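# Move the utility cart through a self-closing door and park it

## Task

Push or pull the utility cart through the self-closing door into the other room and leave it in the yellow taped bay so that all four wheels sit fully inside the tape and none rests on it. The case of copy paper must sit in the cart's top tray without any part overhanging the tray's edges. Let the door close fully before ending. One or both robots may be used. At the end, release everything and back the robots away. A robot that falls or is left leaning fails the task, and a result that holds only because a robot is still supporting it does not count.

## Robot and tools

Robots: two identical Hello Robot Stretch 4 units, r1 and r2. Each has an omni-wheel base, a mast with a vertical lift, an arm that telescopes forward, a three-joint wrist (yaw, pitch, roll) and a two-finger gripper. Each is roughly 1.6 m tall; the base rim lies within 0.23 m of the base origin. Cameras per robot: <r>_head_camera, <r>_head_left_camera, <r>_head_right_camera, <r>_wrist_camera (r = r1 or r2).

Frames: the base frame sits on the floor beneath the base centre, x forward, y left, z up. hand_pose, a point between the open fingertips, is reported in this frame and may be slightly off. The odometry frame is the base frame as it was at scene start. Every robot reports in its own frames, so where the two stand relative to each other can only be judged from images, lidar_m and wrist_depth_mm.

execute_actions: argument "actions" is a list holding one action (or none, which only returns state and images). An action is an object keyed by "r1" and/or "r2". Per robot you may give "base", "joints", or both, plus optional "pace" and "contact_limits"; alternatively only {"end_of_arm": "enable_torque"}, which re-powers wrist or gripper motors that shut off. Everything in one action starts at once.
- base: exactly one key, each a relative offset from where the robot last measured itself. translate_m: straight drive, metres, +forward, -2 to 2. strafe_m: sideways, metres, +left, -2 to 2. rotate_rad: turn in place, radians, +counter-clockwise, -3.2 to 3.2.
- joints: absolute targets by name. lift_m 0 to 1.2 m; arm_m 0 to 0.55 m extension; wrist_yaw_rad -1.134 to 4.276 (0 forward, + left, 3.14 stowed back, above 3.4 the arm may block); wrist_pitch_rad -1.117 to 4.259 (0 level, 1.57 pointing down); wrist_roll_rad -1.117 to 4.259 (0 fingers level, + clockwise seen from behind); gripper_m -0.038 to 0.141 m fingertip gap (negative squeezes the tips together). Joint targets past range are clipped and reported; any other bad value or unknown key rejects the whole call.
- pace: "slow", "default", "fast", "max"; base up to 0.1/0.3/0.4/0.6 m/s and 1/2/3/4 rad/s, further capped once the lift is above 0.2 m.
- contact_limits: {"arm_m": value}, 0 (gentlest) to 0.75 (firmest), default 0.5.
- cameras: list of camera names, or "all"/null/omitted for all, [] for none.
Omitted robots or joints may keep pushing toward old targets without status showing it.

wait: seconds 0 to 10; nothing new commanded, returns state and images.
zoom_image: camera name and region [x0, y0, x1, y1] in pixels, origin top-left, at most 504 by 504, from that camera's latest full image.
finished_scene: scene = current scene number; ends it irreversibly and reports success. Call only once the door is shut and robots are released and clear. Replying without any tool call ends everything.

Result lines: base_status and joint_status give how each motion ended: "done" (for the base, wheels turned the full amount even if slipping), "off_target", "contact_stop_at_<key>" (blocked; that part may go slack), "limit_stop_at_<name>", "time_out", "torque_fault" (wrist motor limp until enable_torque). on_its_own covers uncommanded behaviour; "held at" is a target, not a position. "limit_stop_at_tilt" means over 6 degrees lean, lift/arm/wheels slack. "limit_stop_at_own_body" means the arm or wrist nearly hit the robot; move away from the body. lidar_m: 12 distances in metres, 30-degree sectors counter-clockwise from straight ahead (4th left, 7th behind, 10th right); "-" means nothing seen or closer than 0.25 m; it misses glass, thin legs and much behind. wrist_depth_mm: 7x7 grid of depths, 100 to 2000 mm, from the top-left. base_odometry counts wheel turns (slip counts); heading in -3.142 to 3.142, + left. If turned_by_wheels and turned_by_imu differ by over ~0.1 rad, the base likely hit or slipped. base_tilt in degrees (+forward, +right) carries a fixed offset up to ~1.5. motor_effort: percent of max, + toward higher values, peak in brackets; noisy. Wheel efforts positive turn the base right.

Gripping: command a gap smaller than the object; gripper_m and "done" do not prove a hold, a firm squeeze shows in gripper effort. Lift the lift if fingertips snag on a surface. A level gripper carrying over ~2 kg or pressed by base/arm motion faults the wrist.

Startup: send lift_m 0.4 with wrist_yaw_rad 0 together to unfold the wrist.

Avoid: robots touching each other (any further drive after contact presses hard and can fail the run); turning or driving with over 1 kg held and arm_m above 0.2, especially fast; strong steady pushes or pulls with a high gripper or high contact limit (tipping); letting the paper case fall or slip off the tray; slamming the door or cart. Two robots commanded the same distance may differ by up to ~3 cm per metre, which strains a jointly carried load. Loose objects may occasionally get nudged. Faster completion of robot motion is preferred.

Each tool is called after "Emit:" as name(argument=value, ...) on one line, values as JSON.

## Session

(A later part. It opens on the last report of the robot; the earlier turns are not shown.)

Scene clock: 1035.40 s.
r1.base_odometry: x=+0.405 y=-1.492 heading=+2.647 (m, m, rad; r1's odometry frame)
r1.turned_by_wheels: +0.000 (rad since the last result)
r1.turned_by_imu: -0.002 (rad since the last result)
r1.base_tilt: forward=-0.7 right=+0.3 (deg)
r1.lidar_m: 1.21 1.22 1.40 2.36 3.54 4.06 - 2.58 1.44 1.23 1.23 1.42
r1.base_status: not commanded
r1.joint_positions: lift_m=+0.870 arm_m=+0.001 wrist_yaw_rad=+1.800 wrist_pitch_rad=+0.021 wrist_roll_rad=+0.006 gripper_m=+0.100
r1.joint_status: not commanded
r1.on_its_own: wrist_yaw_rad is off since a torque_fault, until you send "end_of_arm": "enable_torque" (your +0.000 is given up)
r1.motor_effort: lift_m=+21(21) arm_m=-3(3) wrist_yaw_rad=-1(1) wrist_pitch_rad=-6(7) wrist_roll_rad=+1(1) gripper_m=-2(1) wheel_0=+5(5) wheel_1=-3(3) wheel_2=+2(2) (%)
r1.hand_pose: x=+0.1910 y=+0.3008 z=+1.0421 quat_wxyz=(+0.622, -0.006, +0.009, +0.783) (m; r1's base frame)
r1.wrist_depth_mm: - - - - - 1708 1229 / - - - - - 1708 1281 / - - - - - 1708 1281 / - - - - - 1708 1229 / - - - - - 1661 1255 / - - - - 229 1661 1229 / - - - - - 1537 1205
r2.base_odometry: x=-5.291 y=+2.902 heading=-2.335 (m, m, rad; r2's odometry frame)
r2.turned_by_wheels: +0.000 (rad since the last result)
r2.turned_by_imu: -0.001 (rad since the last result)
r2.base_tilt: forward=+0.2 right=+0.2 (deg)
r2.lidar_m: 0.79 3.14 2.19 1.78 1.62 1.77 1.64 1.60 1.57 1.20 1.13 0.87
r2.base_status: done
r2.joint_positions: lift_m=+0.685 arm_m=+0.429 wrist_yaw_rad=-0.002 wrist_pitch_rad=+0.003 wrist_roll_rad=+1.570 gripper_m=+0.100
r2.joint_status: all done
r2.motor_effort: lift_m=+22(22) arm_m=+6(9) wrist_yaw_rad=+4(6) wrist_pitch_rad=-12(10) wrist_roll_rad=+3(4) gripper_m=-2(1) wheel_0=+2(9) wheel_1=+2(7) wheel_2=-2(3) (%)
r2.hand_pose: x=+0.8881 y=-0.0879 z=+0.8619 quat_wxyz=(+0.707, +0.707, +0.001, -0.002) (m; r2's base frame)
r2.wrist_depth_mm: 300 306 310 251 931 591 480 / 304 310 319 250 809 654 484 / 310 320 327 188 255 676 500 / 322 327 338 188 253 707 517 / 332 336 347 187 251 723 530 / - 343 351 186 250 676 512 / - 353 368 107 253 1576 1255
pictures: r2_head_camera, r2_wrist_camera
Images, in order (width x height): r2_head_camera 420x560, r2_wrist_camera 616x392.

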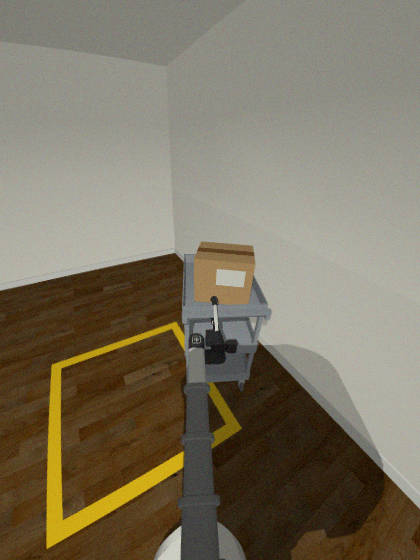

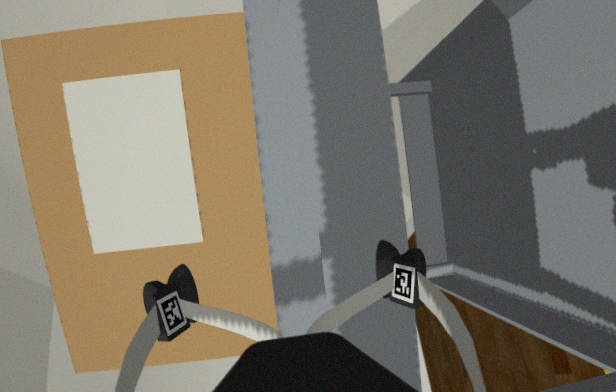

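Emit:
execute_actions(actions=[{"r2":{"joints":{"gripper_m":-0.035}}}], cameras=[])

Emit:
execute_actions(actions=[{"r2":{"base":{"translate_m":-0.2},"joints":{"arm_m":0.3},"pace":"slow"}}], cameras=[])

Emit:
execute_actions(actions=[{"r2":{"base":{"strafe_m":0.25},"pace":"slow"}}], cameras=[])

Emit:
execute_actions(actions=[{"r2":{"base":{"rotate_rad":-0.2},"pace":"slow"}}], cameras=["r2_head_left_camera"])

Scene clock: 1051.63 s.
r1.base_odometry: x=+0.405 y=-1.492 heading=+2.647 (m, m, rad; r1's odometry frame)
r1.turned_by_wheels: +0.000 (rad since the last result)
r1.turned_by_imu: -0.002 (rad since the last result)
r1.base_tilt: forward=-0.7 right=+0.3 (deg)
r1.lidar_m: 1.20 1.21 1.42 2.37 3.53 4.06 - 2.55 1.45 1.23 1.22 1.42
r1.base_status: not commanded
r1.joint_positions: lift_m=+0.870 arm_m=+0.001 wrist_yaw_rad=+1.800 wrist_pitch_rad=+0.021 wrist_roll_rad=+0.006 gripper_m=+0.100
r1.joint_status: not commanded
r1.on_its_own: wrist_yaw_rad is off since a torque_fault, until you send "end_of_arm": "enable_torque" (your +0.000 is given up)
r1.motor_effort: lift_m=+21(21) arm_m=-3(3) wrist_yaw_rad=-1(1) wrist_pitch_rad=-7(7) wrist_roll_rad=+0(1) gripper_m=-1(1) wheel_0=+5(5) wheel_1=-3(3) wheel_2=+2(2) (%)
r1.hand_pose: x=+0.1910 y=+0.3008 z=+1.0421 quat_wxyz=(+0.622, -0.006, +0.009, +0.783) (m; r1's base frame)
r1.wrist_depth_mm: - - - - - 1661 1229 / - - - - - 1708 1229 / - - - - - 1708 1255 / - - - - - 1661 1255 / - - - - - 1708 1229 / - - - - 229 1618 1205 / - - - - - 1537 1229
r2.base_odometry: x=-5.291 y=+2.902 heading=-2.335 (m, m, rad; r2's odometry frame)
r2.turned_by_wheels: +0.000 (rad since the last result)
r2.turned_by_imu: -0.001 (rad since the last result)
r2.base_tilt: forward=+0.3 right=+0.0 (deg)
r2.lidar_m: 0.80 3.13 2.18 1.71 1.62 1.75 1.65 1.58 1.54 1.17 1.14 0.83
r2.base_status: not commanded
r2.joint_positions: lift_m=+0.685 arm_m=+0.430 wrist_yaw_rad=+0.002 wrist_pitch_rad=+0.008 wrist_roll_rad=+1.570 gripper_m=-0.034
r2.joint_status: all done
r2.motor_effort: lift_m=+22(22) arm_m=-1(6) wrist_yaw_rad=-8(15) wrist_pitch_rad=-22(42) wrist_roll_rad=+1(5) gripper_m=-21(20) wheel_0=+1(1) wheel_1=+0(1) wheel_2=+2(4) (%)
r2.hand_pose: x=+0.8897 y=-0.0867 z=+0.8607 quat_wxyz=(+0.707, +0.707, +0.004, -0.002) (m; r2's base frame)
r2.wrist_depth_mm: 282 289 293 234 904 597 477 / 287 296 301 233 820 647 484 / 296 303 310 233 238 668 496 / 304 312 320 171 237 691 504 / 314 322 332 171 237 699 521 / 327 330 183 170 184 615 504 / 338 244 349 107 236 1537 1160
pictures: none
No camera images: the call's "cameras" was empty. Leave "cameras" out to get every camera's image.

Scene clock: 1054.90 s.
r1.base_odometry: x=+0.405 y=-1.492 heading=+2.647 (m, m, rad; r1's odometry frame)
r1.turned_by_wheels: +0.000 (rad since the last result)
r1.turned_by_imu: -0.001 (rad since the last result)
r1.base_tilt: forward=-0.7 right=+0.2 (deg)
r1.lidar_m: 1.21 1.20 1.39 2.37 3.52 4.05 - 2.57 1.46 1.22 1.23 1.42
r1.base_status: not commanded
r1.joint_positions: lift_m=+0.870 arm_m=+0.001 wrist_yaw_rad=+1.800 wrist_pitch_rad=+0.021 wrist_roll_rad=+0.006 gripper_m=+0.100
r1.joint_status: not commanded
r1.on_its_own: wrist_yaw_rad is off since a torque_fault, until you send "end_of_arm": "enable_torque" (your +0.000 is given up)
r1.motor_effort: lift_m=+21(21) arm_m=-3(3) wrist_yaw_rad=-1(1) wrist_pitch_rad=-6(7) wrist_roll_rad=+2(1) gripper_m=+0(0) wheel_0=+5(5) wheel_1=-4(3) wheel_2=+1(2) (%)
r1.hand_pose: x=+0.1910 y=+0.3008 z=+1.0421 quat_wxyz=(+0.622, -0.006, +0.009, +0.783) (m; r1's base frame)
r1.wrist_depth_mm: - - - - - 1708 1229 / - - - - - 1708 1229 / - - - - - 1708 1255 / - - - - - 1661 1229 / - - - - - 1661 1229 / - - - - 229 1661 1229 / - - - - - 1537 1182
r2.base_odometry: x=-5.152 y=+3.046 heading=-2.336 (m, m, rad; r2's odometry frame)
r2.turned_by_wheels: +0.000 (rad since the last result)
r2.turned_by_imu: +0.000 (rad since the last result)
r2.base_tilt: forward=+0.3 right=+0.0 (deg)
r2.lidar_m: 0.65 3.31 2.13 1.58 1.52 1.66 1.46 1.41 1.52 1.27 1.23 0.71
r2.base_status: done
r2.joint_positions: lift_m=+0.685 arm_m=+0.301 wrist_yaw_rad=+0.002 wrist_pitch_rad=+0.008 wrist_roll_rad=+1.570 gripper_m=-0.034
r2.joint_status: all done
r2.motor_effort: lift_m=+22(22) arm_m=-7(11) wrist_yaw_rad=-5(30) wrist_pitch_rad=-22(22) wrist_roll_rad=+4(3) gripper_m=-21(25) wheel_0=-5(4) wheel_1=-3(4) wheel_2=+2(15) (%)
r2.hand_pose: x=+0.7608 y=-0.0870 z=+0.8607 quat_wxyz=(+0.707, +0.707, +0.003, -0.002) (m; r2's base frame)
r2.wrist_depth_mm: 960 991 991 262 1138 564 477 / 312 317 324 254 1281 621 484 / 312 319 325 246 842 668 496 / 314 320 327 181 247 691 508 / 315 322 330 176 239 715 517 / 317 320 183 171 183 640 525 / 319 237 330 107 229 1537 496
pictures: none
No camera images: the call's "cameras" was empty. Leave "cameras" out to get every camera's image.

Scene clock: 1058.53 s.
r1.base_odometry: x=+0.405 y=-1.492 heading=+2.647 (m, m, rad; r1's odometry frame)
r1.turned_by_wheels: +0.000 (rad since the last result)
r1.turned_by_imu: -0.001 (rad since the last result)
r1.base_tilt: forward=-0.7 right=+0.2 (deg)
r1.lidar_m: 1.21 1.22 1.40 2.37 3.54 4.04 - 2.58 1.46 1.22 1.22 1.42
r1.base_status: not commanded
r1.joint_positions: lift_m=+0.870 arm_m=+0.001 wrist_yaw_rad=+1.800 wrist_pitch_rad=+0.021 wrist_roll_rad=+0.006 gripper_m=+0.100
r1.joint_status: not commanded
r1.on_its_own: wrist_yaw_rad is off since a torque_fault, until you send "end_of_arm": "enable_torque" (your +0.000 is given up)
r1.motor_effort: lift_m=+21(21) arm_m=-3(4) wrist_yaw_rad=-1(1) wrist_pitch_rad=-7(7) wrist_roll_rad=+1(1) gripper_m=-2(3) wheel_0=+5(6) wheel_1=-4(3) wheel_2=+2(1) (%)
r1.hand_pose: x=+0.1910 y=+0.3008 z=+1.0421 quat_wxyz=(+0.622, -0.006, +0.009, +0.783) (m; r1's base frame)
r1.wrist_depth_mm: - - - - - 1708 1255 / - - - - - 1708 1255 / - - - - - 1708 1255 / - - - - - 1661 1229 / - - - - - 1661 1255 / - - - - 229 1661 1205 / - - - - - 1499 1182
r2.base_odometry: x=-4.972 y=+2.873 heading=-2.337 (m, m, rad; r2's odometry frame)
r2.turned_by_wheels: -0.001 (rad since the last result)
r2.turned_by_imu: -0.007 (rad since the last result)
r2.base_tilt: forward=+0.1 right=+0.1 (deg)
r2.lidar_m: 0.69 3.19 1.88 1.36 1.31 1.38 1.57 1.52 1.68 1.49 1.45 0.68
r2.base_status: done
r2.joint_positions: lift_m=+0.685 arm_m=+0.300 wrist_yaw_rad=-0.010 wrist_pitch_rad=+0.010 wrist_roll_rad=+1.570 gripper_m=-0.034
r2.joint_status: not commanded
r2.on_its_own: wrist_yaw_rad is at rest, and its effort (+28) is outside its rest range (-13 to +13); wrist_pitch_rad is at rest, and its effort (-29) is outside its rest range (-23 to +23)
r2.motor_effort: lift_m=+22(22) arm_m=-2(7) wrist_yaw_rad=+28(36) wrist_pitch_rad=-29(31) wrist_roll_rad=+3(2) gripper_m=-22(25) wheel_0=-8(12) wheel_1=-1(0) wheel_2=-8(8) (%)
r2.hand_pose: x=+0.7589 y=-0.0904 z=+0.8600 quat_wxyz=(+0.707, +0.707, +0.000, -0.007) (m; r2's base frame)
r2.wrist_depth_mm: 254 262 266 206 213 615 466 / 266 274 279 211 218 634 477 / 281 289 294 216 224 661 496 / 298 306 317 162 230 683 504 / 314 325 334 166 236 654 512 / 342 343 183 169 183 1464 477 / - - - 107 250 1537 1118
pictures: none
No camera images: the call's "cameras" was empty. Leave "cameras" out to get every camera's image.

Scene clock: 1059.70 s.
r1.base_odometry: x=+0.405 y=-1.492 heading=+2.647 (m, m, rad; r1's odometry frame)
r1.turned_by_wheels: +0.000 (rad since the last result)
r1.turned_by_imu: +0.000 (rad since the last result)
r1.base_tilt: forward=-0.6 right=+0.2 (deg)
r1.lidar_m: 1.21 1.21 1.41 2.39 3.53 4.06 - 2.58 1.45 1.24 1.21 1.41
r1.base_status: not commanded
r1.joint_positions: lift_m=+0.870 arm_m=+0.001 wrist_yaw_rad=+1.800 wrist_pitch_rad=+0.021 wrist_roll_rad=+0.006 gripper_m=+0.100
r1.joint_status: not commanded
r1.on_its_own: wrist_yaw_rad is off since a torque_fault, until you send "end_of_arm": "enable_torque" (your +0.000 is given up)
r1.motor_effort: lift_m=+21(21) arm_m=-3(3) wrist_yaw_rad=+0(1) wrist_pitch_rad=-7(7) wrist_roll_rad=+1(1) gripper_m=-5(1) wheel_0=+5(5) wheel_1=-3(3) wheel_2=+1(2) (%)
r1.hand_pose: x=+0.1910 y=+0.3008 z=+1.0421 quat_wxyz=(+0.622, -0.006, +0.009, +0.783) (m; r1's base frame)
r1.wrist_depth_mm: - - - - - 1661 1229 / - - - - - 1708 1255 / - - - - - 1708 1255 / - - - - - 1661 1281 / - - - - - 1708 1255 / - - - - 229 1661 1229 / - - - - - 1537 1205
r2.base_odometry: x=-4.972 y=+2.873 heading=-2.538 (m, m, rad; r2's odometry frame)
r2.turned_by_wheels: -0.201 (rad since the last result)
r2.turned_by_imu: -0.193 (rad since the last result)
r2.base_tilt: forward=+0.3 right=+0.0 (deg)
r2.lidar_m: 0.64 3.19 2.20 1.50 1.30 1.35 1.69 1.52 1.58 1.60 1.45 0.74
r2.base_status: done
r2.joint_positions: lift_m=+0.685 arm_m=+0.300 wrist_yaw_rad=-0.003 wrist_pitch_rad=+0.012 wrist_roll_rad=+1.570 gripper_m=-0.034
r2.joint_status: not commanded
r2.on_its_own: wrist_pitch_rad is at rest, and its effort (-37) is outside its rest range (-23 to +23)
r2.motor_effort: lift_m=+22(22) arm_m=-1(2) wrist_yaw_rad=+7(86) wrist_pitch_rad=-37(36) wrist_roll_rad=+2(1) gripper_m=-20(25) wheel_0=-3(27) wheel_1=-2(17) wheel_2=-2(19) (%)
r2.hand_pose: x=+0.7593 y=-0.0883 z=+0.8595 quat_wxyz=(+0.707, +0.707, +0.003, -0.005) (m; r2's base frame)
r2.wrist_depth_mm: 991 1042 676 266 1160 554 466 / 314 320 327 258 1281 609 477 / 314 322 329 249 854 661 488 / 314 322 329 240 878 676 504 / 314 322 329 176 241 699 508 / 314 320 182 171 183 640 521 / 315 319 327 107 227 1464 488
pictures: r2_head_left_camera
Images, in order (width x height): r2_head_left_camera 420x672.

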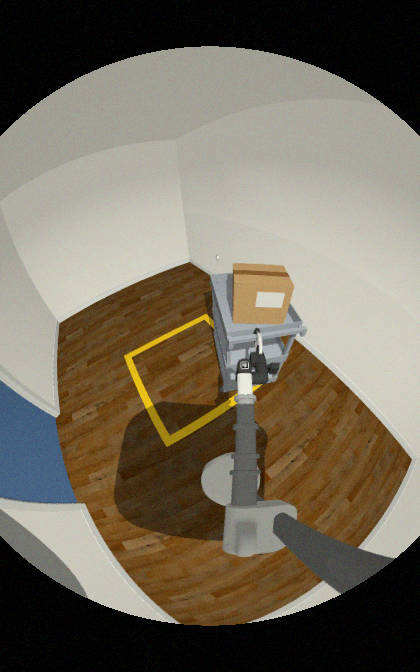

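Emit:
execute_actions(actions=[{"r2":{"base":{"strafe_m":0.35},"pace":"slow"}}], cameras=[])

Emit:
execute_actions(actions=[{"r2":{"base":{"rotate_rad":-0.12},"pace":"slow"}}], cameras=[])

Emit:
execute_actions(actions=[{"r2":{"base":{"strafe_m":0.35},"pace":"slow"}}], cameras=[])

Emit:
execute_actions(actions=[{"r2":{"base":{"rotate_rad":-0.12},"pace":"slow"}}], cameras=["r2_head_left_camera"])

Scene clock: 1071.53 s.
r1.base_odometry: x=+0.405 y=-1.492 heading=+2.647 (m, m, rad; r1's odometry frame)
r1.turned_by_wheels: +0.000 (rad since the last result)
r1.turned_by_imu: -0.003 (rad since the last result)
r1.base_tilt: forward=-0.7 right=+0.3 (deg)
r1.lidar_m: 1.23 1.21 1.41 2.40 3.54 4.04 - 2.57 1.45 1.22 1.21 1.41
r1.base_status: not commanded
r1.joint_positions: lift_m=+0.870 arm_m=+0.001 wrist_yaw_rad=+1.800 wrist_pitch_rad=+0.021 wrist_roll_rad=+0.006 gripper_m=+0.100
r1.joint_status: not commanded
r1.on_its_own: wrist_yaw_rad is off since a torque_fault, until you send "end_of_arm": "enable_torque" (your +0.000 is given up)
r1.motor_effort: lift_m=+21(21) arm_m=-3(3) wrist_yaw_rad=-1(1) wrist_pitch_rad=-7(7) wrist_roll_rad=+2(1) gripper_m=-2(3) wheel_0=+5(6) wheel_1=-3(3) wheel_2=+1(1) (%)
r1.hand_pose: x=+0.1910 y=+0.3008 z=+1.0421 quat_wxyz=(+0.622, -0.006, +0.009, +0.783) (m; r1's base frame)
r1.wrist_depth_mm: - - - - - 1661 1229 / - - - - - 1708 1255 / - - - - - 1708 1255 / - - - - - 1618 1255 / - - - - - 1661 1255 / - - - - 229 1661 1229 / - - - - - 1537 1182
r2.base_odometry: x=-4.774 y=+2.584 heading=-2.539 (m, m, rad; r2's odometry frame)
r2.turned_by_wheels: -0.001 (rad since the last result)
r2.turned_by_imu: -0.007 (rad since the last result)
r2.base_tilt: forward=+0.4 right=+0.0 (deg)
r2.lidar_m: 0.68 2.96 1.75 1.20 1.03 1.06 1.33 1.74 1.79 1.89 1.72 0.65
r2.base_status: done
r2.joint_positions: lift_m=+0.685 arm_m=+0.300 wrist_yaw_rad=-0.006 wrist_pitch_rad=+0.012 wrist_roll_rad=+1.570 gripper_m=-0.034
r2.joint_status: not commanded
r2.on_its_own: wrist_yaw_rad is at rest, and its effort (+16) is outside its rest range (-13 to +13); wrist_pitch_rad is at rest, and its effort (-34) is outside its rest range (-23 to +23)
r2.motor_effort: lift_m=+22(22) arm_m=-1(1) wrist_yaw_rad=+16(42) wrist_pitch_rad=-34(36) wrist_roll_rad=+1(1) gripper_m=-23(24) wheel_0=-6(15) wheel_1=-3(8) wheel_2=-3(8) (%)
r2.hand_pose: x=+0.7590 y=-0.0891 z=+0.8595 quat_wxyz=(+0.707, +0.707, +0.002, -0.006) (m; r2's base frame)
r2.wrist_depth_mm: 234 241 244 182 190 615 466 / 249 259 260 191 200 627 473 / 271 282 286 144 211 654 492 / 294 304 315 151 224 654 504 / 324 336 345 159 238 1576 477 / - - 183 168 182 1397 1138 / - - - 107 297 304 309
pictures: none
No camera images: the call's "cameras" was empty. Leave "cameras" out to get every camera's image.

Scene clock: 1072.67 s.
r1.base_odometry: x=+0.405 y=-1.492 heading=+2.647 (m, m, rad; r1's odometry frame)
r1.turned_by_wheels: +0.000 (rad since the last result)
r1.turned_by_imu: +0.000 (rad since the last result)
r1.base_tilt: forward=-0.7 right=+0.3 (deg)
r1.lidar_m: 1.22 1.22 1.43 2.39 3.53 4.08 - 2.58 1.46 1.22 1.22 1.39
r1.base_status: not commanded
r1.joint_positions: lift_m=+0.870 arm_m=+0.001 wrist_yaw_rad=+1.800 wrist_pitch_rad=+0.021 wrist_roll_rad=+0.006 gripper_m=+0.100
r1.joint_status: not commanded
r1.on_its_own: wrist_yaw_rad is off since a torque_fault, until you send "end_of_arm": "enable_torque" (your +0.000 is given up)
r1.motor_effort: lift_m=+21(21) arm_m=-3(3) wrist_yaw_rad=+0(1) wrist_pitch_rad=-7(7) wrist_roll_rad=+1(2) gripper_m=-1(1) wheel_0=+5(5) wheel_1=-3(3) wheel_2=+1(2) (%)
r1.hand_pose: x=+0.1910 y=+0.3008 z=+1.0421 quat_wxyz=(+0.622, -0.006, +0.009, +0.783) (m; r1's base frame)
r1.wrist_depth_mm: - - - - - 1708 1229 / - - - - - 1661 1229 / - - - - - 1708 1255 / - - - - - 1661 1255 / - - - - - 1708 1229 / - - - - 229 1661 1205 / - - - - - 1499 1205
r2.base_odometry: x=-4.774 y=+2.584 heading=-2.660 (m, m, rad; r2's odometry frame)
r2.turned_by_wheels: -0.121 (rad since the last result)
r2.turned_by_imu: -0.117 (rad since the last result)
r2.base_tilt: forward=+0.3 right=+0.1 (deg)
r2.lidar_m: 0.69 2.95 2.11 1.30 1.02 1.03 1.23 1.72 1.75 2.02 1.73 0.65
r2.base_status: done
r2.joint_positions: lift_m=+0.685 arm_m=+0.300 wrist_yaw_rad=-0.007 wrist_pitch_rad=+0.012 wrist_roll_rad=+1.570 gripper_m=-0.034
r2.joint_status: not commanded
r2.on_its_own: wrist_yaw_rad is at rest, and its effort (+19) is outside its rest range (-13 to +13); wrist_pitch_rad is at rest, and its effort (-37) is outside its rest range (-23 to +23)
r2.motor_effort: lift_m=+22(22) arm_m=-1(1) wrist_yaw_rad=+19(89) wrist_pitch_rad=-37(36) wrist_roll_rad=+0(2) gripper_m=-20(24) wheel_0=-6(28) wheel_1=-3(12) wheel_2=-5(15) (%)
r2.hand_pose: x=+0.7590 y=-0.0894 z=+0.8595 quat_wxyz=(+0.707, +0.707, +0.002, -0.007) (m; r2's base frame)
r2.wrist_depth_mm: 264 271 274 217 723 615 469 / 273 282 287 220 809 634 477 / 286 294 301 223 230 654 492 / 300 307 317 225 233 676 504 / 314 324 334 168 237 676 508 / 330 340 183 170 182 1397 480 / - 351 - 107 244 1537 1182
pictures: none
No camera images: the call's "cameras" was empty. Leave "cameras" out to get every camera's image.

Scene clock: 1077.30 s.
r1.base_odometry: x=+0.405 y=-1.492 heading=+2.647 (m, m, rad; r1's odometry frame)
r1.turned_by_wheels: +0.000 (rad since the last result)
r1.turned_by_imu: -0.002 (rad since the last result)
r1.base_tilt: forward=-0.6 right=+0.2 (deg)
r1.lidar_m: 1.22 1.21 1.42 2.38 3.53 4.02 - 2.57 1.45 1.23 1.22 1.40
r1.base_status: not commanded
r1.joint_positions: lift_m=+0.870 arm_m=+0.001 wrist_yaw_rad=+1.800 wrist_pitch_rad=+0.021 wrist_roll_rad=+0.006 gripper_m=+0.100
r1.joint_status: not commanded
r1.on_its_own: wrist_yaw_rad is off since a torque_fault, until you send "end_of_arm": "enable_torque" (your +0.000 is given up)
r1.motor_effort: lift_m=+21(21) arm_m=-3(3) wrist_yaw_rad=-1(1) wrist_pitch_rad=-7(7) wrist_roll_rad=+1(1) gripper_m=-1(1) wheel_0=+5(5) wheel_1=-3(3) wheel_2=+2(2) (%)
r1.hand_pose: x=+0.1910 y=+0.3008 z=+1.0421 quat_wxyz=(+0.622, -0.006, +0.009, +0.783) (m; r1's base frame)
r1.wrist_depth_mm: - - - - - 1708 1229 / - - - - - 1708 1255 / - - - - - 1708 1255 / - - - - - 1661 1255 / - - - - - 1661 1255 / - - - - 229 1708 1205 / - - - - - 1576 1182
r2.base_odometry: x=-4.613 y=+2.274 heading=-2.661 (m, m, rad; r2's odometry frame)
r2.turned_by_wheels: -0.002 (rad since the last result)
r2.turned_by_imu: -0.009 (rad since the last result)
r2.base_tilt: forward=+0.3 right=+0.2 (deg)
r2.lidar_m: 0.71 2.73 1.61 1.04 0.87 0.79 0.92 1.63 2.02 2.31 1.98 0.57
r2.base_status: done
r2.joint_positions: lift_m=+0.685 arm_m=+0.300 wrist_yaw_rad=-0.013 wrist_pitch_rad=+0.012 wrist_roll_rad=+1.570 gripper_m=-0.034
r2.joint_status: not commanded
r2.on_its_own: wrist_yaw_rad is at rest, and its effort (+36) is outside its rest range (-13 to +13); wrist_pitch_rad is at rest, and its effort (-34) is outside its rest range (-23 to +23)
r2.motor_effort: lift_m=+22(22) arm_m=-1(1) wrist_yaw_rad=+36(45) wrist_pitch_rad=-34(35) wrist_roll_rad=+4(5) gripper_m=-21(22) wheel_0=-11(24) wheel_1=-4(1) wheel_2=-6(10) (%)
r2.hand_pose: x=+0.7585 y=-0.0911 z=+0.8595 quat_wxyz=(+0.707, +0.707, +0.000, -0.009) (m; r2's base frame)
r2.wrist_depth_mm: 202 211 217 - 149 580 469 / 226 236 247 159 163 627 477 / 258 271 278 107 181 603 492 / 303 319 322 118 206 1499 477 / - - - 135 237 1576 445 / - - 183 154 185 338 351 / - - - 107 - 1537 1205
pictures: none
No camera images: the call's "cameras" was empty. Leave "cameras" out to get every camera's image.

Scene clock: 1078.50 s.
r1.base_odometry: x=+0.405 y=-1.492 heading=+2.647 (m, m, rad; r1's odometry frame)
r1.turned_by_wheels: +0.000 (rad since the last result)
r1.turned_by_imu: +0.000 (rad since the last result)
r1.base_tilt: forward=-0.6 right=+0.2 (deg)
r1.lidar_m: 1.22 1.23 1.40 2.38 3.54 4.06 - 2.59 1.43 1.23 1.21 1.42
r1.base_status: not commanded
r1.joint_positions: lift_m=+0.870 arm_m=+0.001 wrist_yaw_rad=+1.800 wrist_pitch_rad=+0.021 wrist_roll_rad=+0.006 gripper_m=+0.100
r1.joint_status: not commanded
r1.on_its_own: wrist_yaw_rad is off since a torque_fault, until you send "end_of_arm": "enable_torque" (your +0.000 is given up)
r1.motor_effort: lift_m=+21(21) arm_m=-3(3) wrist_yaw_rad=-1(1) wrist_pitch_rad=-7(7) wrist_roll_rad=+1(2) gripper_m=-4(3) wheel_0=+5(6) wheel_1=-3(3) wheel_2=+2(2) (%)
r1.hand_pose: x=+0.1910 y=+0.3008 z=+1.0421 quat_wxyz=(+0.622, -0.006, +0.009, +0.783) (m; r1's base frame)
r1.wrist_depth_mm: - - - - - 1708 1255 / - - - - - 1708 1255 / - - - - - 1708 1229 / - - - - - 1661 1281 / - - - - - 1661 1255 / - - - - 229 1661 1229 / - - - - - 1537 1229
r2.base_odometry: x=-4.612 y=+2.274 heading=-2.782 (m, m, rad; r2's odometry frame)
r2.turned_by_wheels: -0.121 (rad since the last result)
r2.turned_by_imu: -0.108 (rad since the last result)
r2.base_tilt: forward=+0.4 right=+0.1 (deg)
r2.lidar_m: 0.66 2.76 2.05 1.08 0.87 0.81 0.87 1.37 2.02 2.21 2.02 0.62
r2.base_status: done
r2.joint_positions: lift_m=+0.685 arm_m=+0.300 wrist_yaw_rad=-0.003 wrist_pitch_rad=+0.011 wrist_roll_rad=+1.570 gripper_m=-0.034
r2.joint_status: not commanded
r2.on_its_own: wrist_pitch_rad is at rest, and its effort (-34) is outside its rest range (-23 to +23)
r2.motor_effort: lift_m=+22(22) arm_m=+0(1) wrist_yaw_rad=+9(89) wrist_pitch_rad=-34(34) wrist_roll_rad=+5(3) gripper_m=-21(22) wheel_0=-3(27) wheel_1=-1(14) wheel_2=-3(14) (%)
r2.hand_pose: x=+0.7591 y=-0.0883 z=+0.8596 quat_wxyz=(+0.708, +0.707, +0.003, -0.005) (m; r2's base frame)
r2.wrist_depth_mm: 221 229 230 115 175 615 469 / 239 250 250 122 186 634 477 / 265 276 279 131 202 654 492 / 294 307 314 141 217 634 504 / 336 345 357 152 234 1576 466 / - - 182 164 183 1430 413 / - - - 107 303 315 1098
pictures: r2_head_left_camera
Images, in order (width x height): r2_head_left_camera 420x672.

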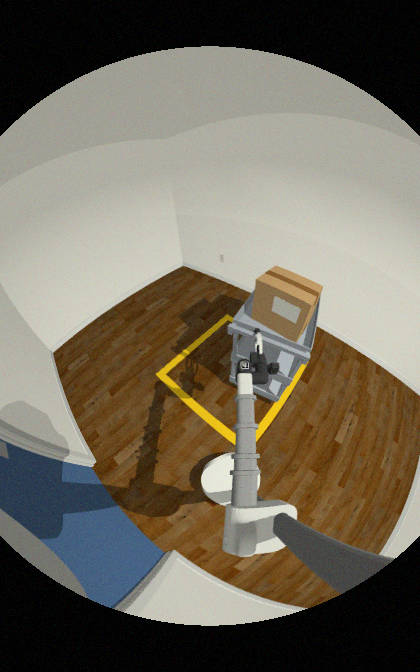

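Emit:
execute_actions(actions=[{"r2":{"joints":{"gripper_m":0.1}}}], cameras=[])

Emit:
execute_actions(actions=[{"r2":{"joints":{"arm_m":0.0},"base":{"strafe_m":0.13}}}], cameras=[])

Emit:
execute_actions(actions=[{"r2":{"base":{"rotate_rad":-0.55}}}], cameras=["r2_head_left_camera","r2_head_camera"])

Scene clock: 1092.70 s.
r1.base_odometry: x=+0.405 y=-1.492 heading=+2.647 (m, m, rad; r1's odometry frame)
r1.turned_by_wheels: +0.000 (rad since the last result)
r1.turned_by_imu: -0.002 (rad since the last result)
r1.base_tilt: forward=-0.7 right=+0.2 (deg)
r1.lidar_m: 1.22 1.21 1.39 2.38 3.52 4.04 - 2.62 1.45 1.22 1.22 1.42
r1.base_status: not commanded
r1.joint_positions: lift_m=+0.870 arm_m=+0.001 wrist_yaw_rad=+1.800 wrist_pitch_rad=+0.021 wrist_roll_rad=+0.006 gripper_m=+0.100
r1.joint_status: not commanded
r1.on_its_own: wrist_yaw_rad is off since a torque_fault, until you send "end_of_arm": "enable_torque" (your +0.000 is given up)
r1.motor_effort: lift_m=+21(21) arm_m=-3(3) wrist_yaw_rad=-1(1) wrist_pitch_rad=-7(7) wrist_roll_rad=+2(1) gripper_m=-3(1) wheel_0=+5(5) wheel_1=-3(3) wheel_2=+1(2) (%)
r1.hand_pose: x=+0.1910 y=+0.3008 z=+1.0421 quat_wxyz=(+0.622, -0.006, +0.009, +0.783) (m; r1's base frame)
r1.wrist_depth_mm: - - - - - 1708 1229 / - - - - - 1708 1229 / - - - - - 1708 1229 / - - - - - 1661 1255 / - - - - - 1708 1255 / - - - - 229 1661 1229 / - - - - - 1499 1205
r2.base_odometry: x=-4.612 y=+2.274 heading=-2.781 (m, m, rad; r2's odometry frame)
r2.turned_by_wheels: +0.001 (rad since the last result)
r2.turned_by_imu: -0.001 (rad since the last result)
r2.base_tilt: forward=+0.4 right=-0.1 (deg)
r2.lidar_m: 0.72 2.75 2.04 1.10 0.85 0.80 0.89 1.38 2.02 2.19 2.00 0.63
r2.base_status: not commanded
r2.joint_positions: lift_m=+0.685 arm_m=+0.300 wrist_yaw_rad=-0.003 wrist_pitch_rad=+0.009 wrist_roll_rad=+1.570 gripper_m=+0.100
r2.joint_status: all done
r2.on_its_own: wrist_pitch_rad is at rest, and its effort (-25) is outside its rest range (-23 to +23)
r2.motor_effort: lift_m=+22(22) arm_m=+0(0) wrist_yaw_rad=+7(11) wrist_pitch_rad=-25(34) wrist_roll_rad=+1(2) gripper_m=+0(21) wheel_0=+2(3) wheel_1=+1(1) wheel_2=-3(3) (%)
r2.hand_pose: x=+0.7591 y=-0.0884 z=+0.8604 quat_wxyz=(+0.707, +0.707, +0.002, -0.004) (m; r2's base frame)
r2.wrist_depth_mm: 226 235 237 121 181 621 473 / 246 255 260 129 194 640 484 / 272 283 290 138 209 668 496 / 304 317 327 149 227 634 508 / 353 357 377 161 248 1576 480 / - - 191 171 187 1499 399 / - - - 107 310 322 1160
pictures: none
No camera images: the call's "cameras" was empty. Leave "cameras" out to get every camera's image.

Scene clock: 1094.70 s.
r1.base_odometry: x=+0.405 y=-1.492 heading=+2.647 (m, m, rad; r1's odometry frame)
r1.turned_by_wheels: +0.000 (rad since the last result)
r1.turned_by_imu: -0.001 (rad since the last result)
r1.base_tilt: forward=-0.7 right=+0.3 (deg)
r1.lidar_m: 1.23 1.21 1.40 2.39 3.53 4.05 - 2.55 1.45 1.24 1.21 1.43
r1.base_status: not commanded
r1.joint_positions: lift_m=+0.870 arm_m=+0.001 wrist_yaw_rad=+1.800 wrist_pitch_rad=+0.021 wrist_roll_rad=+0.006 gripper_m=+0.100
r1.joint_status: not commanded
r1.on_its_own: wrist_yaw_rad is off since a torque_fault, until you send "end_of_arm": "enable_torque" (your +0.000 is given up)
r1.motor_effort: lift_m=+21(21) arm_m=-3(3) wrist_yaw_rad=-1(1) wrist_pitch_rad=-7(6) wrist_roll_rad=+2(1) gripper_m=+0(1) wheel_0=+5(5) wheel_1=-3(3) wheel_2=+1(1) (%)
r1.hand_pose: x=+0.1910 y=+0.3008 z=+1.0421 quat_wxyz=(+0.622, -0.006, +0.009, +0.783) (m; r1's base frame)
r1.wrist_depth_mm: - - - - - 1756 1255 / - - - - - 1756 1255 / - - - - - 1708 1255 / - - - - - 1661 1229 / - - - - - 1661 1255 / - - - - 229 1661 1229 / - - - - - 1537 1205
r2.base_odometry: x=-4.567 y=+2.153 heading=-2.782 (m, m, rad; r2's odometry frame)
r2.turned_by_wheels: +0.000 (rad since the last result)
r2.turned_by_imu: +0.000 (rad since the last result)
r2.base_tilt: forward=+0.2 right=+0.1 (deg)
r2.lidar_m: 0.71 2.64 1.81 1.00 0.81 0.76 0.78 1.24 2.12 2.31 2.08 0.69
r2.base_status: done
r2.joint_positions: lift_m=+0.685 arm_m=+0.001 wrist_yaw_rad=+0.000 wrist_pitch_rad=+0.002 wrist_roll_rad=+1.570 gripper_m=+0.100
r2.joint_status: all done
r2.motor_effort: lift_m=+22(22) arm_m=-4(5) wrist_yaw_rad=-2(12) wrist_pitch_rad=-7(26) wrist_roll_rad=+1(1) gripper_m=-1(0) wheel_0=+0(10) wheel_1=+0(7) wheel_2=-1(3) (%)
r2.hand_pose: x=+0.4607 y=-0.0874 z=+0.8623 quat_wxyz=(+0.707, +0.707, +0.001, -0.001) (m; r2's base frame)
r2.wrist_depth_mm: 1618 525 539 480 1060 634 820 / 1756 591 585 512 1098 564 866 / 1921 1921 654 544 - 609 917 / - - - 585 - 647 1078 / - - - - - 1618 1160 / - - - - - 1576 1160 / - - - 107 - 1576 1229
pictures: none
No camera images: the call's "cameras" was empty. Leave "cameras" out to get every camera's image.

Scene clock: 1096.03 s.
r1.base_odometry: x=+0.405 y=-1.492 heading=+2.647 (m, m, rad; r1's odometry frame)
r1.turned_by_wheels: +0.000 (rad since the last result)
r1.turned_by_imu: -0.001 (rad since the last result)
r1.base_tilt: forward=-0.7 right=+0.3 (deg)
r1.lidar_m: 1.22 1.21 1.41 2.38 3.53 4.05 - 2.57 1.44 1.23 1.23 1.43
r1.base_status: not commanded
r1.joint_positions: lift_m=+0.870 arm_m=+0.001 wrist_yaw_rad=+1.800 wrist_pitch_rad=+0.021 wrist_roll_rad=+0.006 gripper_m=+0.100
r1.joint_status: not commanded
r1.on_its_own: wrist_yaw_rad is off since a torque_fault, until you send "end_of_arm": "enable_torque" (your +0.000 is given up)
r1.motor_effort: lift_m=+21(21) arm_m=-3(3) wrist_yaw_rad=+0(1) wrist_pitch_rad=-7(7) wrist_roll_rad=+1(1) gripper_m=-2(2) wheel_0=+5(5) wheel_1=-3(3) wheel_2=+2(1) (%)
r1.hand_pose: x=+0.1910 y=+0.3008 z=+1.0421 quat_wxyz=(+0.622, -0.006, +0.009, +0.783) (m; r1's base frame)
r1.wrist_depth_mm: - - - - - 1708 1255 / - - - - - 1708 1229 / - - - - - 1661 1255 / - - - - - 1661 1229 / - - - - - 1661 1229 / - - - - 229 1661 1229 / - - - - - 1499 1205
r2.base_odometry: x=-4.567 y=+2.153 heading=+2.952 (m, m, rad; r2's odometry frame)
r2.turned_by_wheels: -0.550 (rad since the last result)
r2.turned_by_imu: -0.550 (rad since the last result)
r2.base_tilt: forward=+0.2 right=+0.1 (deg)
r2.lidar_m: 0.69 0.72 2.66 2.01 1.01 0.75 0.75 0.74 1.20 2.09 2.30 2.10
r2.base_status: done
r2.joint_positions: lift_m=+0.685 arm_m=+0.001 wrist_yaw_rad=+0.000 wrist_pitch_rad=+0.002 wrist_roll_rad=+1.570 gripper_m=+0.100
r2.joint_status: not commanded
r2.motor_effort: lift_m=+22(22) arm_m=-4(5) wrist_yaw_rad=-1(2) wrist_pitch_rad=-7(7) wrist_roll_rad=+3(0) gripper_m=-2(2) wheel_0=+1(4) wheel_1=+0(10) wheel_2=+1(6) (%)
r2.hand_pose: x=+0.4607 y=-0.0875 z=+0.8623 quat_wxyz=(+0.707, +0.707, +0.001, -0.001) (m; r2's base frame)
r2.wrist_depth_mm: 1708 1708 1808 1863 1863 1430 1060 / 1708 1808 1808 1808 1863 1499 1060 / 1756 1756 1808 1863 1921 1537 1098 / 1808 1863 1863 1921 1983 1336 1008 / 1808 1863 809 559 585 732 904 / 1863 1863 609 559 1025 585 917 / 1863 1921 627 107 1160 585 878
pictures: r2_head_camera, r2_head_left_camera
Images, in order (width x height): r2_head_camera 420x560, r2_head_left_camera 420x672.

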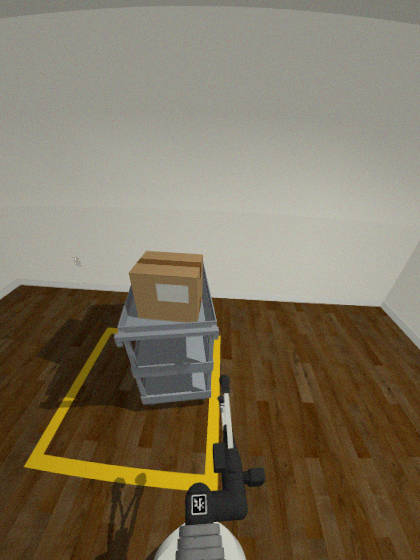

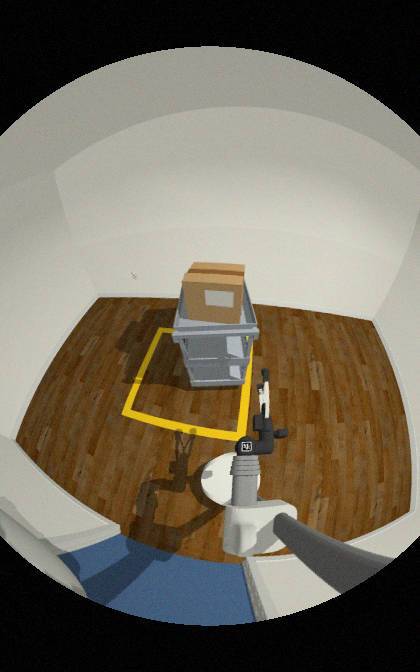

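Emit:
execute_actions(actions=[{"r2":{"base":{"rotate_rad":-0.1}}}], cameras=[])

Emit:
execute_actions(actions=[{"r2":{"base":{"strafe_m":0.27},"joints":{"arm_m":0.1}}}], cameras=["r2_wrist_camera","r2_head_camera"])

Scene clock: 1104.20 s.
r1.base_odometry: x=+0.405 y=-1.492 heading=+2.647 (m, m, rad; r1's odometry frame)
r1.turned_by_wheels: +0.000 (rad since the last result)
r1.turned_by_imu: -0.001 (rad since the last result)
r1.base_tilt: forward=-0.6 right=+0.3 (deg)
r1.lidar_m: 1.20 1.22 1.43 2.36 3.54 4.05 - 2.59 1.45 1.23 1.23 1.43
r1.base_status: not commanded
r1.joint_positions: lift_m=+0.870 arm_m=+0.001 wrist_yaw_rad=+1.800 wrist_pitch_rad=+0.021 wrist_roll_rad=+0.006 gripper_m=+0.100
r1.joint_status: not commanded
r1.on_its_own: wrist_yaw_rad is off since a torque_fault, until you send "end_of_arm": "enable_torque" (your +0.000 is given up)
r1.motor_effort: lift_m=+21(21) arm_m=-3(3) wrist_yaw_rad=-1(1) wrist_pitch_rad=-6(7) wrist_roll_rad=+1(1) gripper_m=-2(1) wheel_0=+5(5) wheel_1=-3(3) wheel_2=+2(2) (%)
r1.hand_pose: x=+0.1910 y=+0.3008 z=+1.0421 quat_wxyz=(+0.622, -0.006, +0.009, +0.783) (m; r1's base frame)
r1.wrist_depth_mm: - - - - - 1708 1255 / - - - - - 1661 1229 / - - - - - 1708 1255 / - - - - - 1661 1229 / - - - - - 1661 1255 / - - - - 229 1661 1205 / - - - - - 1499 1205
r2.base_odometry: x=-4.567 y=+2.153 heading=+2.852 (m, m, rad; r2's odometry frame)
r2.turned_by_wheels: -0.100 (rad since the last result)
r2.turned_by_imu: -0.101 (rad since the last result)
r2.base_tilt: forward=+0.2 right=+0.1 (deg)
r2.lidar_m: 0.68 0.70 2.74 2.62 1.04 0.83 0.76 0.76 1.05 2.09 2.16 2.13
r2.base_status: done
r2.joint_positions: lift_m=+0.685 arm_m=+0.001 wrist_yaw_rad=+0.000 wrist_pitch_rad=+0.002 wrist_roll_rad=+1.570 gripper_m=+0.100
r2.joint_status: not commanded
r2.motor_effort: lift_m=+21(22) arm_m=-5(5) wrist_yaw_rad=-2(1) wrist_pitch_rad=-6(6) wrist_roll_rad=+1(2) gripper_m=-1(2) wheel_0=+2(4) wheel_1=-2(5) wheel_2=+1(6) (%)
r2.hand_pose: x=+0.4607 y=-0.0874 z=+0.8623 quat_wxyz=(+0.707, +0.707, +0.001, -0.001) (m; r2's base frame)
r2.wrist_depth_mm: 1808 1808 1808 1863 1921 1430 1078 / 1808 1863 1921 1863 1983 1499 1060 / 1756 1808 1921 1921 1921 1537 1098 / 1756 1808 1863 1921 1921 1576 1138 / 1808 1863 1863 1921 946 715 946 / 1808 1863 647 512 1008 591 917 / 1756 1808 603 107 1160 580 580
pictures: none
No camera images: the call's "cameras" was empty. Leave "cameras" out to get every camera's image.

Scene clock: 1106.43 s.
r1.base_odometry: x=+0.405 y=-1.492 heading=+2.647 (m, m, rad; r1's odometry frame)
r1.turned_by_wheels: +0.000 (rad since the last result)
r1.turned_by_imu: -0.001 (rad since the last result)
r1.base_tilt: forward=-0.6 right=+0.3 (deg)
r1.lidar_m: 1.22 1.20 1.42 2.38 3.54 4.04 - 2.57 1.44 1.20 1.23 1.42
r1.base_status: not commanded
r1.joint_positions: lift_m=+0.870 arm_m=+0.001 wrist_yaw_rad=+1.800 wrist_pitch_rad=+0.021 wrist_roll_rad=+0.006 gripper_m=+0.100
r1.joint_status: not commanded
r1.on_its_own: wrist_yaw_rad is off since a torque_fault, until you send "end_of_arm": "enable_torque" (your +0.000 is given up)
r1.motor_effort: lift_m=+21(21) arm_m=-3(3) wrist_yaw_rad=+0(1) wrist_pitch_rad=-7(7) wrist_roll_rad=+1(1) gripper_m=-2(2) wheel_0=+5(5) wheel_1=-3(3) wheel_2=+2(1) (%)
r1.hand_pose: x=+0.1910 y=+0.3008 z=+1.0421 quat_wxyz=(+0.622, -0.006, +0.009, +0.783) (m; r1's base frame)
r1.wrist_depth_mm: - - - - - 1661 1255 / - - - - - 1708 1229 / - - - - - 1708 1229 / - - - - - 1708 1255 / - - - - - 1661 1229 / - - - - 229 1661 1229 / - - - - - 1576 1182
r2.base_odometry: x=-4.644 y=+1.894 heading=+2.852 (m, m, rad; r2's odometry frame)
r2.turned_by_wheels: +0.000 (rad since the last result)
r2.turned_by_imu: +0.000 (rad since the last result)
r2.base_tilt: forward=+0.3 right=+0.2 (deg)
r2.lidar_m: 0.64 2.16 2.43 2.33 1.02 0.80 0.76 0.83 1.06 2.37 2.46 0.75
r2.base_status: done
r2.joint_positions: lift_m=+0.685 arm_m=+0.099 wrist_yaw_rad=+0.000 wrist_pitch_rad=+0.002 wrist_roll_rad=+1.570 gripper_m=+0.100
r2.joint_status: all done
r2.motor_effort: lift_m=+21(21) arm_m=+4(6) wrist_yaw_rad=-1(0) wrist_pitch_rad=-8(6) wrist_roll_rad=+4(3) gripper_m=-2(2) wheel_0=+2(6) wheel_1=-2(8) wheel_2=+0(0) (%)
r2.hand_pose: x=+0.5586 y=-0.0874 z=+0.8623 quat_wxyz=(+0.707, +0.707, +0.001, -0.001) (m; r2's base frame)
r2.wrist_depth_mm: 1661 1756 1756 1808 1863 1430 1060 / 1708 1708 1756 469 508 500 500 / 1661 1756 1756 455 1808 683 488 / 1661 504 512 445 1098 707 469 / 1708 512 517 436 991 723 462 / 1756 508 517 370 433 691 452 / 1708 512 521 107 1921 647 544
pictures: r2_head_camera, r2_wrist_camera
Images, in order (width x height): r2_head_camera 420x560, r2_wrist_camera 616x392.

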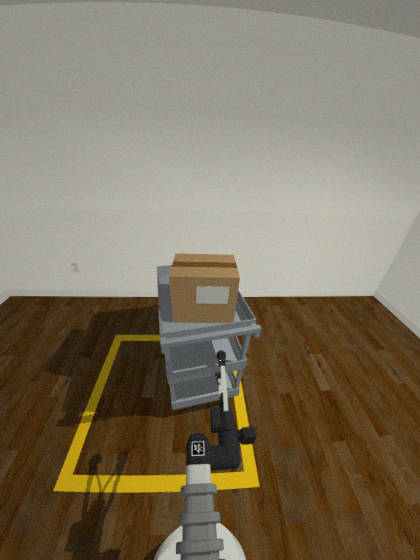

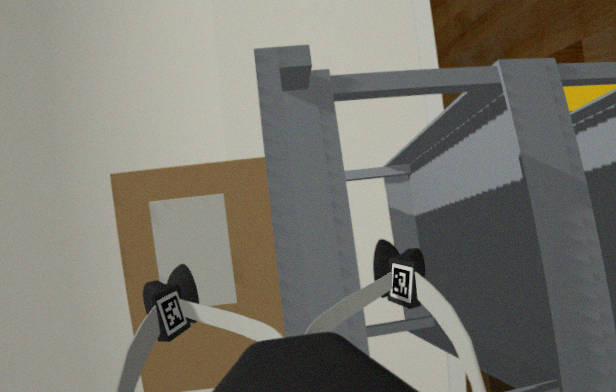

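Emit:
execute_actions(actions=[{"r2":{"base":{"strafe_m":0.04},"joints":{"arm_m":0.34}}}], cameras=["r2_wrist_camera"])

Emit:
execute_actions(actions=[{"r2":{"joints":{"gripper_m":-0.035}}}], cameras=[])

Emit:
execute_actions(actions=[{"r2":{"base":{"strafe_m":0.14},"pace":"slow"}}], cameras=[])

Emit:
execute_actions(actions=[{"r2":{"joints":{"arm_m":0.05},"pace":"slow"}}], cameras=["r2_head_camera","r2_head_left_camera"])

Scene clock: 1118.97 s.
r1.base_odometry: x=+0.405 y=-1.492 heading=+2.647 (m, m, rad; r1's odometry frame)
r1.turned_by_wheels: +0.000 (rad since the last result)
r1.turned_by_imu: -0.002 (rad since the last result)
r1.base_tilt: forward=-0.7 right=+0.2 (deg)
r1.lidar_m: 1.22 1.19 1.42 2.42 3.52 4.03 - 2.55 1.44 1.23 1.23 1.42
r1.base_status: not commanded
r1.joint_positions: lift_m=+0.870 arm_m=+0.001 wrist_yaw_rad=+1.800 wrist_pitch_rad=+0.021 wrist_roll_rad=+0.006 gripper_m=+0.100
r1.joint_status: not commanded
r1.on_its_own: wrist_yaw_rad is off since a torque_fault, until you send "end_of_arm": "enable_torque" (your +0.000 is given up)
r1.motor_effort: lift_m=+21(21) arm_m=-3(3) wrist_yaw_rad=-1(1) wrist_pitch_rad=-7(7) wrist_roll_rad=+1(0) gripper_m=-3(2) wheel_0=+6(5) wheel_1=-3(3) wheel_2=+2(2) (%)
r1.hand_pose: x=+0.1910 y=+0.3008 z=+1.0421 quat_wxyz=(+0.622, -0.006, +0.009, +0.783) (m; r1's base frame)
r1.wrist_depth_mm: - - - - - 1708 1255 / - - - - - 1708 1255 / - - - - - 1708 1255 / - - - - - 1708 1281 / - - - - - 1661 1255 / - - - - 229 1661 1229 / - - - - - 1499 1205
r2.base_odometry: x=-4.655 y=+1.855 heading=+2.852 (m, m, rad; r2's odometry frame)
r2.turned_by_wheels: +0.000 (rad since the last result)
r2.turned_by_imu: +0.006 (rad since the last result)
r2.base_tilt: forward=+0.3 right=+0.1 (deg)
r2.lidar_m: 0.71 2.16 2.38 2.31 0.97 0.78 0.77 0.81 1.04 2.41 2.51 0.80
r2.base_status: done
r2.joint_positions: lift_m=+0.685 arm_m=+0.339 wrist_yaw_rad=+0.000 wrist_pitch_rad=+0.003 wrist_roll_rad=+1.569 gripper_m=+0.100
r2.joint_status: all done
r2.motor_effort: lift_m=+21(22) arm_m=+4(16) wrist_yaw_rad=+0(58) wrist_pitch_rad=-9(23) wrist_roll_rad=+6(8) gripper_m=-1(3) wheel_0=-2(10) wheel_1=+0(5) wheel_2=+0(18) (%)
r2.hand_pose: x=+0.7986 y=-0.0875 z=+0.8622 quat_wxyz=(+0.708, +0.707, +0.001, -0.001) (m; r2's base frame)
r2.wrist_depth_mm: 1430 1499 1499 293 1576 1430 459 / 1464 1499 351 285 1576 634 488 / 336 342 349 278 878 683 500 / 338 345 353 213 917 707 517 / 345 347 359 210 271 723 525 / 1464 347 357 204 264 691 535 / 1464 353 364 107 262 661 517
pictures: r2_wrist_camera
Images, in order (width x height): r2_wrist_camera 616x392.

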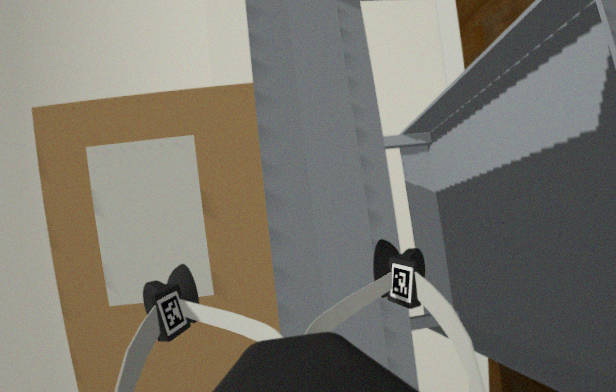

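Scene clock: 1121.00 s.
r1.base_odometry: x=+0.405 y=-1.492 heading=+2.647 (m, m, rad; r1's odometry frame)
r1.turned_by_wheels: +0.000 (rad since the last result)
r1.turned_by_imu: -0.001 (rad since the last result)
r1.base_tilt: forward=-0.7 right=+0.3 (deg)
r1.lidar_m: 1.19 1.22 1.40 2.41 3.53 4.05 - 2.56 1.41 1.22 1.23 1.41
r1.base_status: not commanded
r1.joint_positions: lift_m=+0.870 arm_m=+0.001 wrist_yaw_rad=+1.800 wrist_pitch_rad=+0.021 wrist_roll_rad=+0.006 gripper_m=+0.100
r1.joint_status: not commanded
r1.on_its_own: wrist_yaw_rad is off since a torque_fault, until you send "end_of_arm": "enable_torque" (your +0.000 is given up)
r1.motor_effort: lift_m=+21(21) arm_m=-3(3) wrist_yaw_rad=+0(1) wrist_pitch_rad=-7(7) wrist_roll_rad=+1(1) gripper_m=-2(0) wheel_0=+5(5) wheel_1=-3(3) wheel_2=+1(1) (%)
r1.hand_pose: x=+0.1910 y=+0.3008 z=+1.0421 quat_wxyz=(+0.622, -0.006, +0.009, +0.783) (m; r1's base frame)
r1.wrist_depth_mm: - - - - - 1708 1229 / - - - - - 1708 1229 / - - - - - 1708 1255 / - - - - - 1661 1255 / - - - - - 1661 1229 / - - - - 229 1618 1229 / - - - - - 1499 1205
r2.base_odometry: x=-4.655 y=+1.855 heading=+2.852 (m, m, rad; r2's odometry frame)
r2.turned_by_wheels: +0.000 (rad since the last result)
r2.turned_by_imu: +0.000 (rad since the last result)
r2.base_tilt: forward=+0.3 right=+0.2 (deg)
r2.lidar_m: 0.71 2.17 2.39 2.29 0.98 0.79 0.75 0.83 1.05 2.43 2.54 0.78
r2.base_status: not commanded
r2.joint_positions: lift_m=+0.685 arm_m=+0.340 wrist_yaw_rad=+0.008 wrist_pitch_rad=+0.007 wrist_roll_rad=+1.569 gripper_m=-0.034
r2.joint_status: all done
r2.on_its_own: wrist_yaw_rad is at rest, and its effort (-25) is outside its rest range (-13 to +13)
r2.motor_effort: lift_m=+21(21) arm_m=+0(5) wrist_yaw_rad=-25(26) wrist_pitch_rad=-23(24) wrist_roll_rad=+6(4) gripper_m=-29(29) wheel_0=-1(2) wheel_1=+0(1) wheel_2=+6(6) (%)
r2.hand_pose: x=+0.8000 y=-0.0850 z=+0.8608 quat_wxyz=(+0.708, +0.707, +0.006, +0.000) (m; r2's base frame)
r2.wrist_depth_mm: 1430 1464 1499 277 1576 1397 459 / 1430 1464 332 272 1576 609 484 / 320 329 334 264 891 661 496 / 324 330 340 258 904 691 508 / 329 336 343 196 262 715 517 / 334 338 185 192 184 634 530 / 891 155 349 107 252 1397 508
pictures: none
No camera images: the call's "cameras" was empty. Leave "cameras" out to get every camera's image.

Scene clock: 1123.53 s.
r1.base_odometry: x=+0.405 y=-1.492 heading=+2.647 (m, m, rad; r1's odometry frame)
r1.turned_by_wheels: +0.000 (rad since the last result)
r1.turned_by_imu: -0.001 (rad since the last result)
r1.base_tilt: forward=-0.7 right=+0.2 (deg)
r1.lidar_m: 1.19 1.22 1.38 2.39 3.53 4.06 - 2.58 1.44 1.24 1.22 1.41
r1.base_status: not commanded
r1.joint_positions: lift_m=+0.870 arm_m=+0.001 wrist_yaw_rad=+1.800 wrist_pitch_rad=+0.021 wrist_roll_rad=+0.006 gripper_m=+0.100
r1.joint_status: not commanded
r1.on_its_own: wrist_yaw_rad is off since a torque_fault, until you send "end_of_arm": "enable_torque" (your +0.000 is given up)
r1.motor_effort: lift_m=+21(21) arm_m=-3(3) wrist_yaw_rad=+0(1) wrist_pitch_rad=-7(7) wrist_roll_rad=+1(1) gripper_m=+0(3) wheel_0=+5(5) wheel_1=-3(3) wheel_2=+2(1) (%)
r1.hand_pose: x=+0.1910 y=+0.3008 z=+1.0421 quat_wxyz=(+0.622, -0.006, +0.009, +0.783) (m; r1's base frame)
r1.wrist_depth_mm: - - - - - 1708 1229 / - - - - - 1708 1229 / - - - - - 1708 1255 / - - - - - 1708 1255 / - - - - - 1661 1229 / - - - - 229 1661 1205 / - - - - - 1499 1182
r2.base_odometry: x=-4.695 y=+1.721 heading=+2.851 (m, m, rad; r2's odometry frame)
r2.turned_by_wheels: -0.001 (rad since the last result)
r2.turned_by_imu: -0.004 (rad since the last result)
r2.base_tilt: forward=+0.2 right=+0.1 (deg)
r2.lidar_m: 0.75 2.17 2.26 2.16 0.98 0.76 0.75 0.81 1.01 2.57 2.68 0.73
r2.base_status: done
r2.joint_positions: lift_m=+0.685 arm_m=+0.340 wrist_yaw_rad=-0.010 wrist_pitch_rad=+0.007 wrist_roll_rad=+1.570 gripper_m=-0.034
r2.joint_status: not commanded
r2.on_its_own: wrist_yaw_rad is at rest, and its effort (+27) is outside its rest range (-13 to +13)
r2.motor_effort: lift_m=+21(21) arm_m=+0(1) wrist_yaw_rad=+27(40) wrist_pitch_rad=-19(22) wrist_roll_rad=+1(3) gripper_m=-26(31) wheel_0=-8(14) wheel_1=-4(5) wheel_2=-5(7) (%)
r2.hand_pose: x=+0.7985 y=-0.0903 z=+0.8610 quat_wxyz=(+0.708, +0.707, -0.001, -0.006) (m; r2's base frame)
r2.wrist_depth_mm: 1464 1464 300 242 1618 574 477 / 289 298 304 244 831 647 484 / 301 309 317 246 891 668 496 / 312 320 332 187 255 691 512 / 327 334 345 189 257 715 521 / 349 347 184 190 187 597 517 / 1430 156 373 107 263 1618 473
pictures: none
No camera images: the call's "cameras" was empty. Leave "cameras" out to get every camera's image.

Scene clock: 1127.70 s.
r1.base_odometry: x=+0.405 y=-1.492 heading=+2.647 (m, m, rad; r1's odometry frame)
r1.turned_by_wheels: +0.000 (rad since the last result)
r1.turned_by_imu: -0.002 (rad since the last result)
r1.base_tilt: forward=-0.6 right=+0.3 (deg)
r1.lidar_m: 1.22 1.20 1.40 2.36 3.54 4.05 - 2.58 1.42 1.22 1.23 1.40
r1.base_status: not commanded
r1.joint_positions: lift_m=+0.870 arm_m=+0.001 wrist_yaw_rad=+1.800 wrist_pitch_rad=+0.021 wrist_roll_rad=+0.006 gripper_m=+0.100
r1.joint_status: not commanded
r1.on_its_own: wrist_yaw_rad is off since a torque_fault, until you send "end_of_arm": "enable_torque" (your +0.000 is given up)
r1.motor_effort: lift_m=+21(21) arm_m=-3(3) wrist_yaw_rad=-1(1) wrist_pitch_rad=-7(7) wrist_roll_rad=+2(0) gripper_m=-3(2) wheel_0=+5(5) wheel_1=-3(3) wheel_2=+1(1) (%)
r1.hand_pose: x=+0.1910 y=+0.3008 z=+1.0421 quat_wxyz=(+0.622, -0.006, +0.009, +0.783) (m; r1's base frame)
r1.wrist_depth_mm: - - - - - 1708 1205 / - - - - - 1708 1255 / - - - - - 1708 1255 / - - - - - 1708 1255 / - - - - - 1708 1229 / - - - - 230 1661 1205 / - - - - - 1537 1182
r2.base_odometry: x=-4.696 y=+1.721 heading=+2.853 (m, m, rad; r2's odometry frame)
r2.turned_by_wheels: +0.002 (rad since the last result)
r2.turned_by_imu: +0.002 (rad since the last result)
r2.base_tilt: forward=+0.3 right=+0.0 (deg)
r2.lidar_m: 0.46 2.18 2.25 2.17 1.02 0.74 0.73 0.78 1.03 2.57 2.69 0.50
r2.base_status: not commanded
r2.joint_positions: lift_m=+0.685 arm_m=+0.051 wrist_yaw_rad=+0.014 wrist_pitch_rad=+0.008 wrist_roll_rad=+1.570 gripper_m=-0.034
r2.joint_status: all done
r2.on_its_own: wrist_yaw_rad is at rest, and its effort (-40) is outside its rest range (-13 to +13)
r2.motor_effort: lift_m=+21(21) arm_m=-7(7) wrist_yaw_rad=-40(42) wrist_pitch_rad=-21(24) wrist_roll_rad=+3(4) gripper_m=-30(31) wheel_0=+4(9) wheel_1=-1(5) wheel_2=+8(8) (%)
r2.hand_pose: x=+0.5117 y=-0.0835 z=+0.8607 quat_wxyz=(+0.707, +0.707, +0.008, +0.002) (m; r2's base frame)
r2.wrist_depth_mm: 1708 1708 1756 254 1863 585 477 / 303 309 315 255 854 647 484 / 309 315 324 253 878 668 496 / 317 324 334 192 259 699 512 / 329 334 343 193 259 707 525 / 342 343 183 193 184 609 530 / 1756 252 364 107 258 1708 496
pictures: r2_head_camera, r2_head_left_camera
Images, in order (width x height): r2_head_camera 420x560, r2_head_left_camera 420x672.

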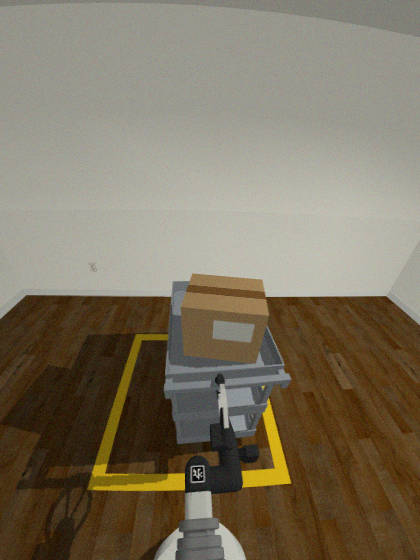

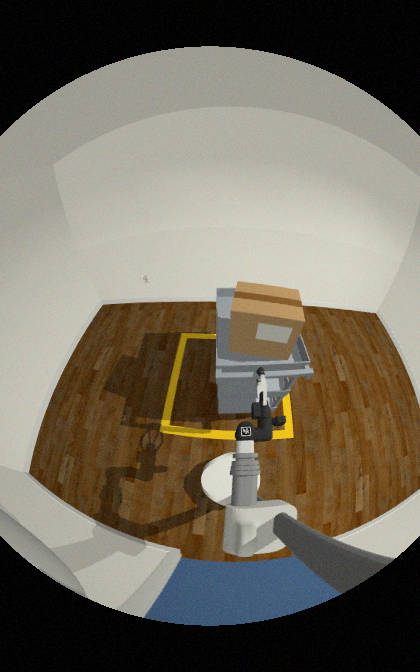

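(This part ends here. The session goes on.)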